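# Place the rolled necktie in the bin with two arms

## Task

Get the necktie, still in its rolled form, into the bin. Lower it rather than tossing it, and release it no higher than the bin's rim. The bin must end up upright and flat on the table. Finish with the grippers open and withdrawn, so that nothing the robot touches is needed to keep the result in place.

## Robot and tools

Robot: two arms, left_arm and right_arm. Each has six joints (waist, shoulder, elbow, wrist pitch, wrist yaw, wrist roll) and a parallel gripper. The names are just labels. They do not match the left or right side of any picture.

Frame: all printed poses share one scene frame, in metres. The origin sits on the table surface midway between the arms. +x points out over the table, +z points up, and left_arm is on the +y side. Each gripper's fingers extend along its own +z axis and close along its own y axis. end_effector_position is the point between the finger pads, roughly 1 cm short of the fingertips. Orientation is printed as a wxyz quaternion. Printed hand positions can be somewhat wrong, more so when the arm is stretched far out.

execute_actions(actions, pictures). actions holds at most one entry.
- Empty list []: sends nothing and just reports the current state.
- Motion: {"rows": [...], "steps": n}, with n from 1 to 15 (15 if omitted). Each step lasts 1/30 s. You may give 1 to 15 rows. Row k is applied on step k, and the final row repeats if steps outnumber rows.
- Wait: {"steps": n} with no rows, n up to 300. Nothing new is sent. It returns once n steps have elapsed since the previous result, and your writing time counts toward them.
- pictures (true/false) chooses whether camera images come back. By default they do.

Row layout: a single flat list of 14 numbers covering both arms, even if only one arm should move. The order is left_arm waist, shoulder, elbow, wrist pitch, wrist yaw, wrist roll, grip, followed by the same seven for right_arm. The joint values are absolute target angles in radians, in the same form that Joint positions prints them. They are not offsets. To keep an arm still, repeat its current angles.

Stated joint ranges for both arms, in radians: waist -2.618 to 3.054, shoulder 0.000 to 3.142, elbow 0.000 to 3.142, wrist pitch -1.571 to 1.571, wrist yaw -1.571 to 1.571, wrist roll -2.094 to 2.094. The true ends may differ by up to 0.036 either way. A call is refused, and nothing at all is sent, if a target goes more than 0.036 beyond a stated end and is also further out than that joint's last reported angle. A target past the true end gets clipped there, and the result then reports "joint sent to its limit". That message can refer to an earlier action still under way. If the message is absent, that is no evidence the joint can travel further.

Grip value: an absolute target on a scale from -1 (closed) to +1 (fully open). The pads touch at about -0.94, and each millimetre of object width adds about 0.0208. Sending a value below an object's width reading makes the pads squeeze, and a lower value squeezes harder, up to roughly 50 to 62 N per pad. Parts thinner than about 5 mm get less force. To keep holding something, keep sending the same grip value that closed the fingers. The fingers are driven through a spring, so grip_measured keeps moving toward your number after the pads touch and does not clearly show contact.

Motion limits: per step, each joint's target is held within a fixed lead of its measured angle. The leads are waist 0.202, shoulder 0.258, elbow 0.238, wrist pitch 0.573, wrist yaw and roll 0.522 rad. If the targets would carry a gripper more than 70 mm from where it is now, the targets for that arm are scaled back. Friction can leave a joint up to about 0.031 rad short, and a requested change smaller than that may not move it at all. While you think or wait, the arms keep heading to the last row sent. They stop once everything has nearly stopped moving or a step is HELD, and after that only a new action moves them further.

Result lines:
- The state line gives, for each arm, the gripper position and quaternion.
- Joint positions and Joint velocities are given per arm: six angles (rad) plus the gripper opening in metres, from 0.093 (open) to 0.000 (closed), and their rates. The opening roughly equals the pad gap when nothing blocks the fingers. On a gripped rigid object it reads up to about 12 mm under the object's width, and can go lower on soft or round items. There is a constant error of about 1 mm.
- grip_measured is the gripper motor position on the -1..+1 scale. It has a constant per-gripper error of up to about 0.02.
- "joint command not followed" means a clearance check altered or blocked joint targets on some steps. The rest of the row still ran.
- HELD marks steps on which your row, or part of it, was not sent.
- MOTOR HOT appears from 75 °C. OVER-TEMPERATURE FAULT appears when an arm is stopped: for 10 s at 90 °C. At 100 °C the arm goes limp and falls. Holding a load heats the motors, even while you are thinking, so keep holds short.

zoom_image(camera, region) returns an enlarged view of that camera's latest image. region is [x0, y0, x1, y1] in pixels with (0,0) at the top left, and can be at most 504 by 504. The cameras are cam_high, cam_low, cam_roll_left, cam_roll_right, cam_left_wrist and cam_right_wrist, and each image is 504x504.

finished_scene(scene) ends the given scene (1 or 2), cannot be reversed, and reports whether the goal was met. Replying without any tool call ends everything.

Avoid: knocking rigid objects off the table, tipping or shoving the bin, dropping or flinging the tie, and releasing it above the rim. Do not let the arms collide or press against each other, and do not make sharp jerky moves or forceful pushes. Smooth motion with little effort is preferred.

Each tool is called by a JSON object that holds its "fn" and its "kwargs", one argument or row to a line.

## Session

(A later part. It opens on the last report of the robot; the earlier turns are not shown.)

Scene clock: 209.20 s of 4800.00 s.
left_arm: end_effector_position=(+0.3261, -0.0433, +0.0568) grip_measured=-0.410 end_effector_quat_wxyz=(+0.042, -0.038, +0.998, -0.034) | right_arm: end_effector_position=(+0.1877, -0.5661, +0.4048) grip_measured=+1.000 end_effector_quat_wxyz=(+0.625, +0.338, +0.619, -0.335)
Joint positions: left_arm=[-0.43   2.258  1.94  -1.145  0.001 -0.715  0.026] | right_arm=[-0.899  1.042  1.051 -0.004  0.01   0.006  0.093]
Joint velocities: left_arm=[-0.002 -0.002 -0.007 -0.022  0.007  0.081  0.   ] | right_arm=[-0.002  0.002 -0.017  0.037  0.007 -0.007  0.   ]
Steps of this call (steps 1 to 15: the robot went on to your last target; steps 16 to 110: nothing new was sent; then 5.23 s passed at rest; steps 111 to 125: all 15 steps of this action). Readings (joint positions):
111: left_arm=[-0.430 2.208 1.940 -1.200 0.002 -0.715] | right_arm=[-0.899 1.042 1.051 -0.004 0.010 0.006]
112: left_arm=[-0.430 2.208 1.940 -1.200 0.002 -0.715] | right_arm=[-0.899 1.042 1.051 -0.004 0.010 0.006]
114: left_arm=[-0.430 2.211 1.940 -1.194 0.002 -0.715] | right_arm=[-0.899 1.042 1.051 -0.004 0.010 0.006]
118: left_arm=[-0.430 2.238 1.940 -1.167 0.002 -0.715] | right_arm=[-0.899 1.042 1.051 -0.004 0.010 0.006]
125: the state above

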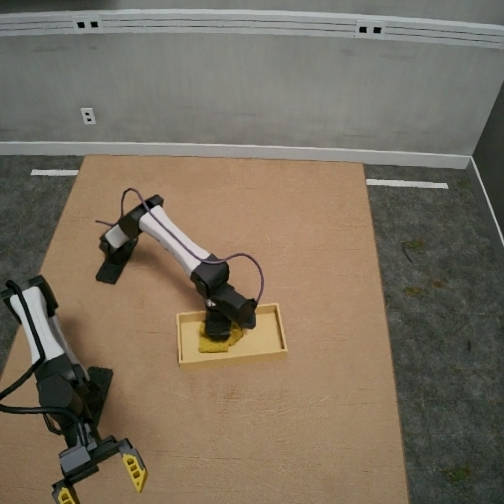

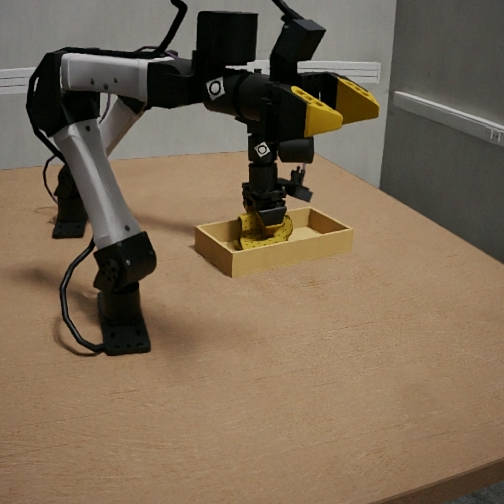

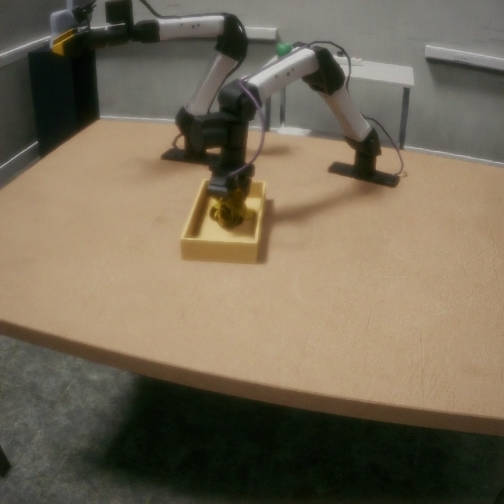

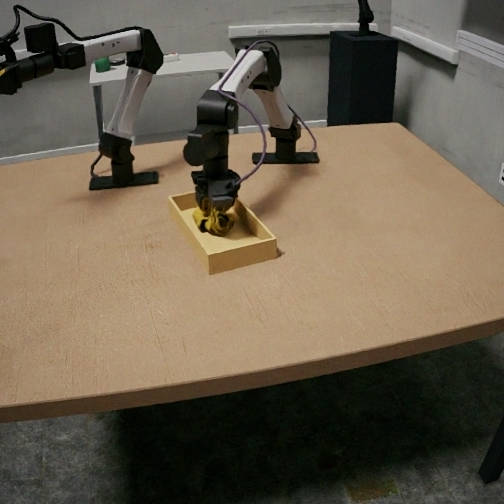

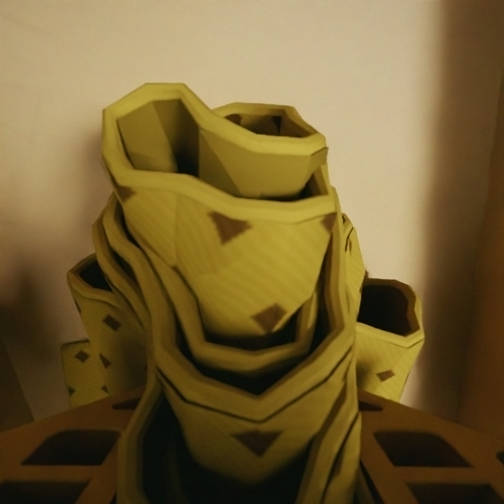

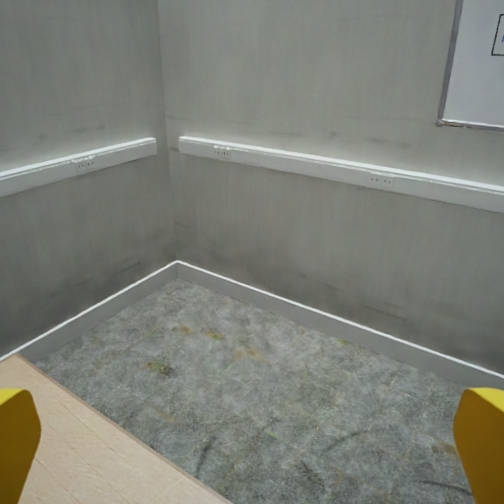

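{"fn": "execute_actions", "kwargs": {
  "actions": [
    {"rows":[[-0.415,2.31,1.94,-1.12,0,-0.72,-0.42,-0.9,1.042,1.051,0,0,0,1],[-0.415,2.31,1.94,-1.12,0,-0.72,-0.42,-0.9,1.042,1.051,0,0,0,1],[-0.415,2.31,1.94,-1.12,0,-0.72,-0.42,-0.9,1.042,1.051,0,0,0,1],[-0.415,2.31,1.94,-1.12,0,-0.72,-0.42,-0.9,1.042,1.051,0,0,0,1],[-0.415,2.31,1.94,-1.12,0,-0.72,-0.42,-0.9,1.042,1.051,0,0,0,1],[-0.415,2.31,1.94,-1.12,0,-0.72,-0.42,-0.9,1.042,1.051,0,0,0,1],[-0.415,2.30,1.94,-1.12,0,-0.72,-0.3,-0.9,1.042,1.051,0,0,0,1],[-0.415,2.30,1.94,-1.12,0,-0.72,-0.2,-0.9,1.042,1.051,0,0,0,1],[-0.415,2.30,1.94,-1.12,0,-0.72,-0.1,-0.9,1.042,1.051,0,0,0,1],[-0.415,2.30,1.94,-1.12,0,-0.72,0,-0.9,1.042,1.051,0,0,0,1],[-0.415,2.30,1.94,-1.12,0,-0.72,0.1,-0.9,1.042,1.051,0,0,0,1],[-0.415,2.30,1.94,-1.12,0,-0.72,0.2,-0.9,1.042,1.051,0,0,0,1],[-0.415,2.30,1.94,-1.12,0,-0.72,0.3,-0.9,1.042,1.051,0,0,0,1],[-0.415,2.30,1.94,-1.12,0,-0.72,0.4,-0.9,1.042,1.051,0,0,0,1],[-0.415,2.30,1.94,-1.12,0,-0.72,0.55,-0.9,1.042,1.051,0,0,0,1]],"steps":15}
  ],
  "pictures": false
}}

{"fn": "execute_actions", "kwargs": {
  "actions": [
    {"steps":15}
  ]
}}

Scene clock: 225.20 s of 4800.00 s.
left_arm: end_effector_position=(+0.3293, -0.0425, +0.0498) grip_measured=+0.468 end_effector_quat_wxyz=(+0.040, -0.041, +0.998, -0.033) | right_arm: end_effector_position=(+0.1877, -0.5661, +0.4048) grip_measured=+1.000 end_effector_quat_wxyz=(+0.625, +0.338, +0.619, -0.335)
Joint positions: left_arm=[-0.424  2.275  1.94  -1.132  0.002 -0.715  0.068] | right_arm=[-0.899  1.042  1.051 -0.004  0.01   0.006  0.093]
Joint velocities: left_arm=[ 0.007  0.066  0.007 -0.022 -0.007 -0.11   0.164] | right_arm=[-0.007 -0.007  0.002  0.037  0.007 -0.037  0.   ]
Steps of this call (steps 1 to 15: the robot went on to your last target; steps 16 to 110: nothing new was sent; then 11.83 s passed at rest; steps 111 to 125: all 15 steps of this action). Readings (joint positions):
111: left_arm=[-0.429 2.258 1.940 -1.144 0.001 -0.715] | right_arm=[-0.899 1.042 1.051 -0.004 0.010 0.006]
112: left_arm=[-0.428 2.258 1.940 -1.144 0.001 -0.715] | right_arm=[-0.899 1.042 1.051 -0.004 0.010 0.006]
114: left_arm=[-0.426 2.258 1.940 -1.144 0.001 -0.715] | right_arm=[-0.899 1.042 1.051 -0.004 0.010 0.006]
118: left_arm=[-0.426 2.258 1.940 -1.142 0.002 -0.715] | right_arm=[-0.899 1.042 1.051 -0.004 0.010 0.006]
125: the state above

Scene clock: 225.70 s of 4800.00 s.
left_arm: end_effector_position=(+0.3294, -0.0420, +0.0481) grip_measured=+0.548 end_effector_quat_wxyz=(+0.039, -0.042, +0.998, -0.032) | right_arm: end_effector_position=(+0.1877, -0.5661, +0.4048) grip_measured=+1.000 end_effector_quat_wxyz=(+0.625, +0.338, +0.619, -0.335)
Joint positions: left_arm=[-0.423  2.279  1.94  -1.132  0.002 -0.715  0.072] | right_arm=[-0.899  1.042  1.051 -0.004  0.01   0.006  0.093]
Joint velocities: left_arm=[-0.027  0.002 -0.007  0.022 -0.081 -0.022  0.   ] | right_arm=[-0.012 -0.007 -0.007 -0.081  0.022 -0.037  0.   ]
Steps of this call (steps 1 to 15: the robot went on to your last target). Readings (joint positions):
1: left_arm=[-0.424 2.277 1.940 -1.132 0.002 -0.715] | right_arm=[-0.899 1.042 1.051 -0.004 0.010 0.006]
2: left_arm=[-0.423 2.278 1.940 -1.132 0.002 -0.715] | right_arm=[-0.899 1.042 1.051 -0.004 0.010 0.006]
4: left_arm=[-0.423 2.279 1.940 -1.132 0.002 -0.715] | right_arm=[-0.899 1.042 1.051 -0.004 0.010 0.006]
8: left_arm=[-0.423 2.279 1.940 -1.132 0.002 -0.715] | right_arm=[-0.899 1.042 1.051 -0.004 0.010 0.006]
15: the state above
All arms were judged still, so your last target was given up. Only a new action makes them travel on or press farther. Fingers that are still opening or closing keep moving.

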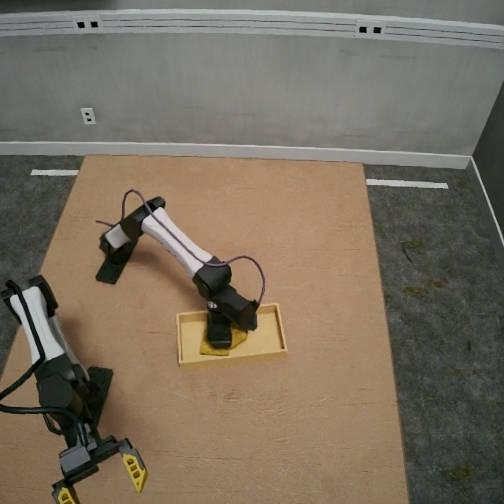

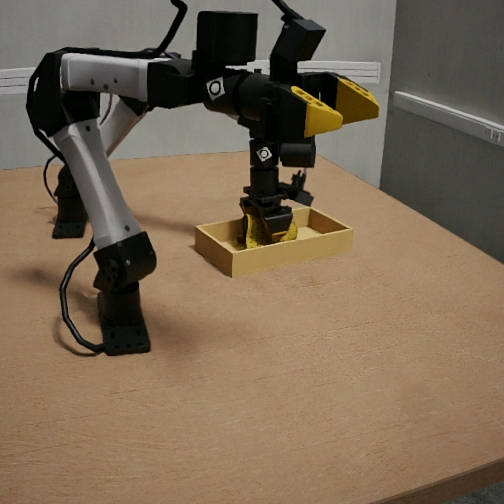

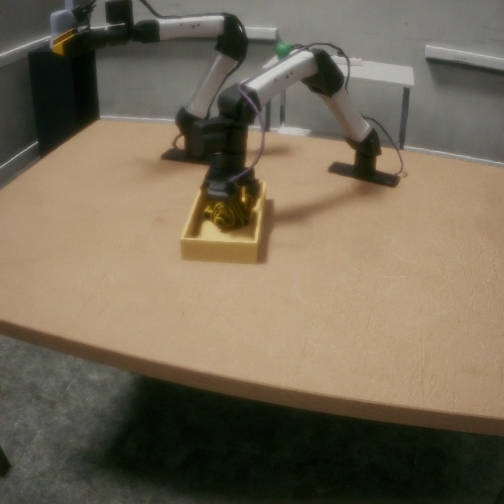

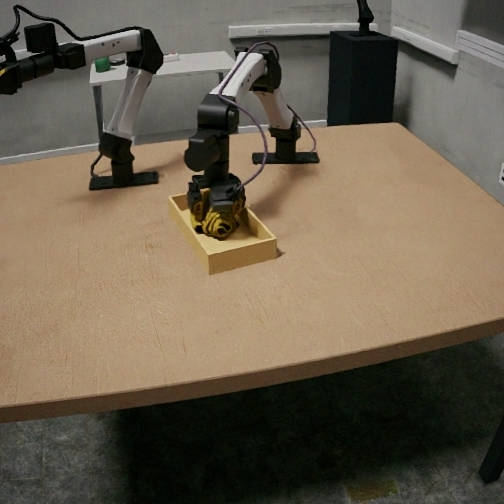

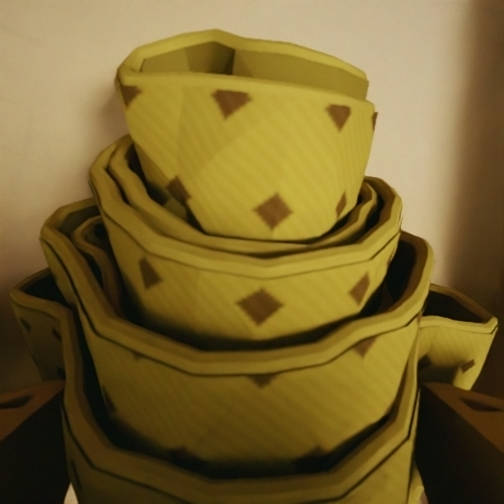

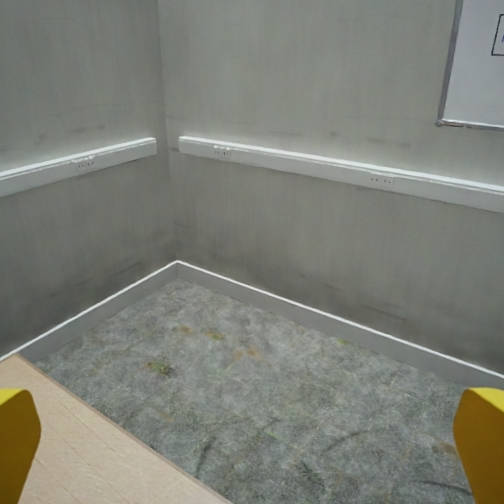

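{"fn": "execute_actions", "kwargs": {
  "actions": [
    {"rows":[[-0.415,2.28,1.94,-1.13,0,-0.72,0.65,-0.9,1.042,1.051,0,0,0,1],[-0.415,2.28,1.94,-1.13,0,-0.72,0.75,-0.9,1.042,1.051,0,0,0,1],[-0.415,2.27,1.94,-1.13,0,-0.72,0.85,-0.9,1.042,1.051,0,0,0,1],[-0.415,2.26,1.94,-1.14,0,-0.72,0.85,-0.9,1.042,1.051,0,0,0,1],[-0.415,2.25,1.94,-1.15,0,-0.72,0.85,-0.9,1.042,1.051,0,0,0,1],[-0.415,2.24,1.945,-1.16,0,-0.72,0.85,-0.9,1.042,1.051,0,0,0,1],[-0.415,2.23,1.95,-1.175,0,-0.72,0.85,-0.9,1.042,1.051,0,0,0,1],[-0.415,2.22,1.955,-1.19,0,-0.72,0.85,-0.9,1.042,1.051,0,0,0,1],[-0.415,2.21,1.96,-1.205,0,-0.72,0.85,-0.9,1.042,1.051,0,0,0,1],[-0.415,2.20,1.965,-1.22,0,-0.72,0.9,-0.9,1.042,1.051,0,0,0,1],[-0.415,2.19,1.97,-1.235,0,-0.72,0.95,-0.9,1.042,1.051,0,0,0,1],[-0.415,2.175,1.975,-1.25,0,-0.72,1,-0.9,1.042,1.051,0,0,0,1],[-0.415,2.16,1.98,-1.265,0,-0.72,1,-0.9,1.042,1.051,0,0,0,1],[-0.415,2.145,1.985,-1.28,0,-0.72,1,-0.9,1.042,1.051,0,0,0,1],[-0.415,2.13,1.99,-1.295,0,-0.72,1,-0.9,1.042,1.051,0,0,0,1]],"steps":15}
  ],
  "pictures": false
}}

{"fn": "execute_actions", "kwargs": {
  "actions": [
    {"rows":[[-0.415,2.1,1.99,-1.3,0,-0.72,1,-0.9,1.042,1.051,0,0,0,1],[-0.415,2.07,1.99,-1.3,0,-0.72,1,-0.9,1.042,1.051,0,0,0,1],[-0.415,2.04,1.99,-1.3,0,-0.72,1,-0.9,1.042,1.051,0,0,0,1],[-0.415,2.0,1.99,-1.3,0,-0.72,1,-0.9,1.042,1.051,0,0,0,1],[-0.415,1.96,1.99,-1.3,0,-0.72,1,-0.9,1.042,1.051,0,0,0,1],[-0.415,1.92,1.97,-1.3,0,-0.72,1,-0.9,1.042,1.051,0,0,0,1],[-0.415,1.88,1.95,-1.3,0,-0.72,1,-0.9,1.042,1.051,0,0,0,1],[-0.4,1.84,1.93,-1.3,0,-0.72,1,-0.9,1.042,1.051,0,0,0,1],[-0.37,1.80,1.9,-1.3,0,-0.72,1,-0.9,1.042,1.051,0,0,0,1],[-0.33,1.76,1.87,-1.3,0,-0.72,1,-0.9,1.042,1.051,0,0,0,1],[-0.28,1.72,1.84,-1.3,0,-0.72,1,-0.9,1.042,1.051,0,0,0,1],[-0.22,1.68,1.81,-1.3,0,-0.72,1,-0.9,1.042,1.051,0,0,0,1],[-0.15,1.64,1.78,-1.3,0,-0.72,1,-0.9,1.042,1.051,0,0,0,1],[-0.05,1.6,1.75,-1.3,0,-0.72,1,-0.9,1.042,1.051,0,0,0,1],[0.1,1.55,1.7,-1.3,0,-0.72,1,-0.9,1.042,1.051,0,0,0,1]],"steps":15}
  ],
  "pictures": false
}}

{"fn": "execute_actions", "kwargs": {
  "actions": [
    {"steps":20}
  ]
}}

Scene clock: 249.13 s of 4800.00 s.
left_arm: end_effector_position=(+0.3167, -0.0327, +0.0922) grip_measured=+1.000 end_effector_quat_wxyz=(+0.044, -0.041, +0.997, -0.037) | right_arm: end_effector_position=(+0.1877, -0.5661, +0.4048) grip_measured=+1.000 end_effector_quat_wxyz=(+0.625, +0.338, +0.619, -0.335)
Joint positions: left_arm=[-0.423  2.18   1.952 -1.228  0.002 -0.715  0.093] | right_arm=[-0.899  1.042  1.051 -0.004  0.01   0.006  0.093]
Joint velocities: left_arm=[ 0.002 -0.437  0.154 -0.271 -0.007 -0.007  0.   ] | right_arm=[ 0.017 -0.022 -0.012  0.037 -0.022  0.037  0.   ]
Steps of this call (steps 1 to 90: nothing new was sent; then 19.93 s passed at rest; steps 91 to 105: all 15 steps of this action). Readings (joint positions):
91: left_arm=[-0.423 2.279 1.940 -1.132 0.002 -0.715] | right_arm=[-0.899 1.042 1.051 -0.004 0.010 0.006]
92: left_arm=[-0.423 2.279 1.940 -1.132 0.002 -0.715] | right_arm=[-0.899 1.042 1.051 -0.004 0.010 0.006]
94: left_arm=[-0.423 2.279 1.940 -1.132 0.002 -0.715] | right_arm=[-0.899 1.042 1.051 -0.004 0.010 0.006]
98: left_arm=[-0.423 2.266 1.940 -1.146 0.002 -0.715] | right_arm=[-0.899 1.042 1.051 -0.004 0.010 0.006]
105: the state above

Scene clock: 249.63 s of 4800.00 s.
left_arm: end_effector_position=(+0.3070, +0.0961, +0.2688) grip_measured=+1.000 end_effector_quat_wxyz=(+0.208, -0.167, +0.955, -0.130) | right_arm: end_effector_position=(+0.1877, -0.5661, +0.4048) grip_measured=+1.000 end_effector_quat_wxyz=(+0.625, +0.338, +0.619, -0.335)
Joint positions: left_arm=[-0.158  1.63   1.819 -1.265  0.01  -0.715  0.093] | right_arm=[-0.899  1.042  1.051 -0.004  0.01   0.006  0.093]
Joint velocities: left_arm=[ 1.912 -1.062 -1.018  0.168 -0.007 -0.037  0.001] | right_arm=[-0.022  0.022  0.007  0.037  0.051  0.007  0.   ]
Steps of this call (steps 1 to 15: all 15 steps of this action). Readings (joint positions):
1: left_arm=[-0.423 2.164 1.957 -1.239 0.002 -0.715] | right_arm=[-0.899 1.042 1.051 -0.004 0.010 0.006]
2: left_arm=[-0.423 2.143 1.958 -1.248 0.002 -0.715] | right_arm=[-0.899 1.042 1.051 -0.004 0.010 0.006]
4: left_arm=[-0.423 2.092 1.958 -1.263 0.002 -0.715] | right_arm=[-0.899 1.042 1.051 -0.004 0.010 0.006]
8: left_arm=[-0.422 1.944 1.958 -1.275 0.002 -0.715] | right_arm=[-0.899 1.042 1.051 -0.004 0.010 0.006]
15: the state above

Scene clock: 250.30 s of 4800.00 s.
left_arm: end_effector_position=(+0.3038, +0.1998, +0.2597) grip_measured=+1.000 end_effector_quat_wxyz=(+0.207, -0.296, +0.929, -0.085) | right_arm: end_effector_position=(+0.1877, -0.5661, +0.4048) grip_measured=+1.000 end_effector_quat_wxyz=(+0.625, +0.338, +0.619, -0.335)
Joint positions: left_arm=[ 0.107  1.555  1.725 -1.29  -0.01  -0.718  0.093] | right_arm=[-0.899  1.042  1.051 -0.004  0.01   0.006  0.093]
Joint velocities: left_arm=[-0.012  0.007 -0.007 -0.081  0.022 -0.022  0.   ] | right_arm=[ 0.007 -0.017  0.002 -0.037 -0.095 -0.037  0.   ]
Steps of this call (steps 1 to 20: the robot went on to your last target). Readings (joint positions):
1: left_arm=[-0.088 1.598 1.788 -1.265 0.008 -0.715] | right_arm=[-0.899 1.042 1.051 -0.004 0.010 0.006]
2: left_arm=[-0.017 1.574 1.765 -1.271 0.007 -0.715] | right_arm=[-0.899 1.042 1.051 -0.004 0.010 0.006]
4: left_arm=[0.089 1.556 1.741 -1.281 -0.007 -0.717] | right_arm=[-0.899 1.042 1.051 -0.004 0.010 0.006]
8: left_arm=[0.111 1.555 1.725 -1.289 -0.012 -0.718] | right_arm=[-0.899 1.042 1.051 -0.004 0.010 0.006]
20: the state above

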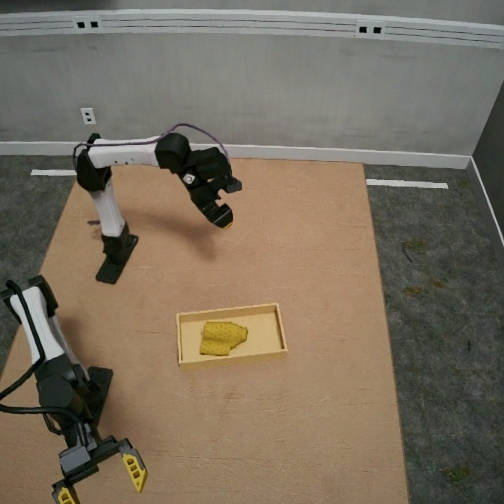

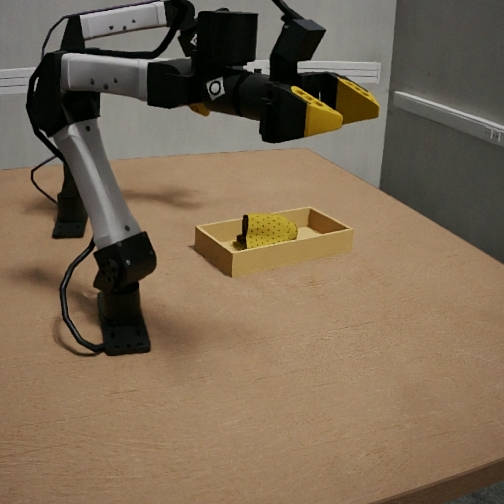

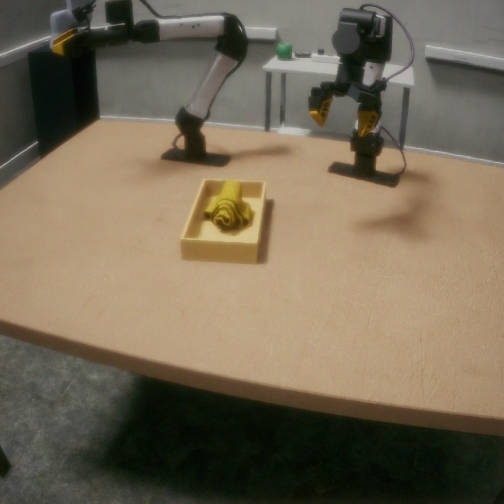

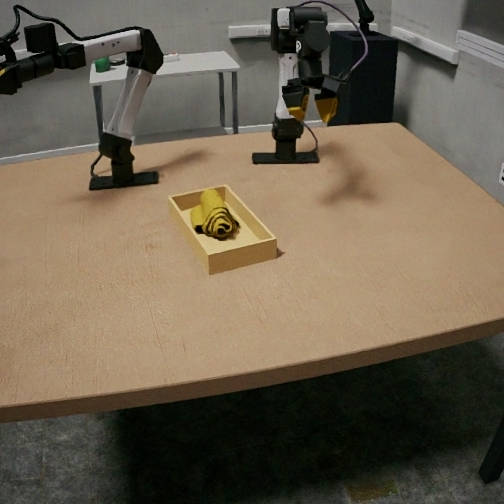

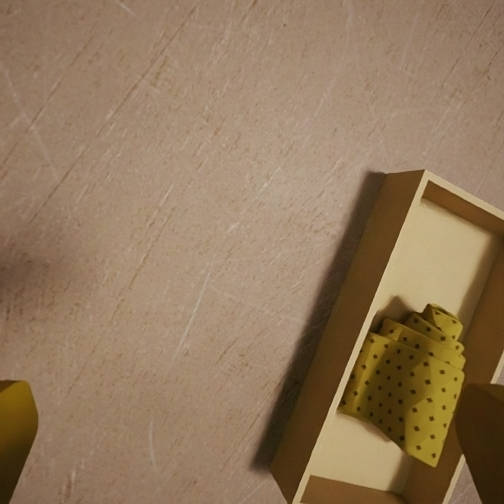

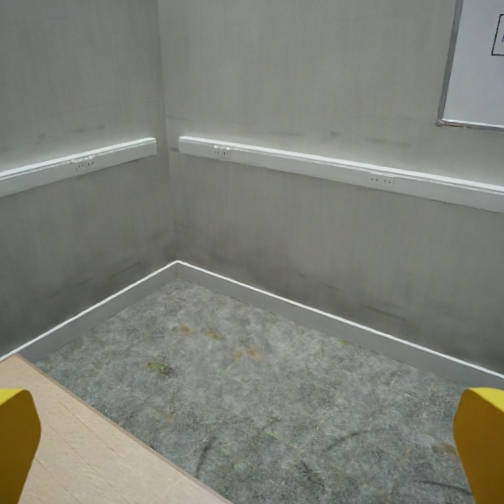

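{"fn": "finished_scene", "kwargs": {
  "scene": 1
}}

The scene is finished: the task was done.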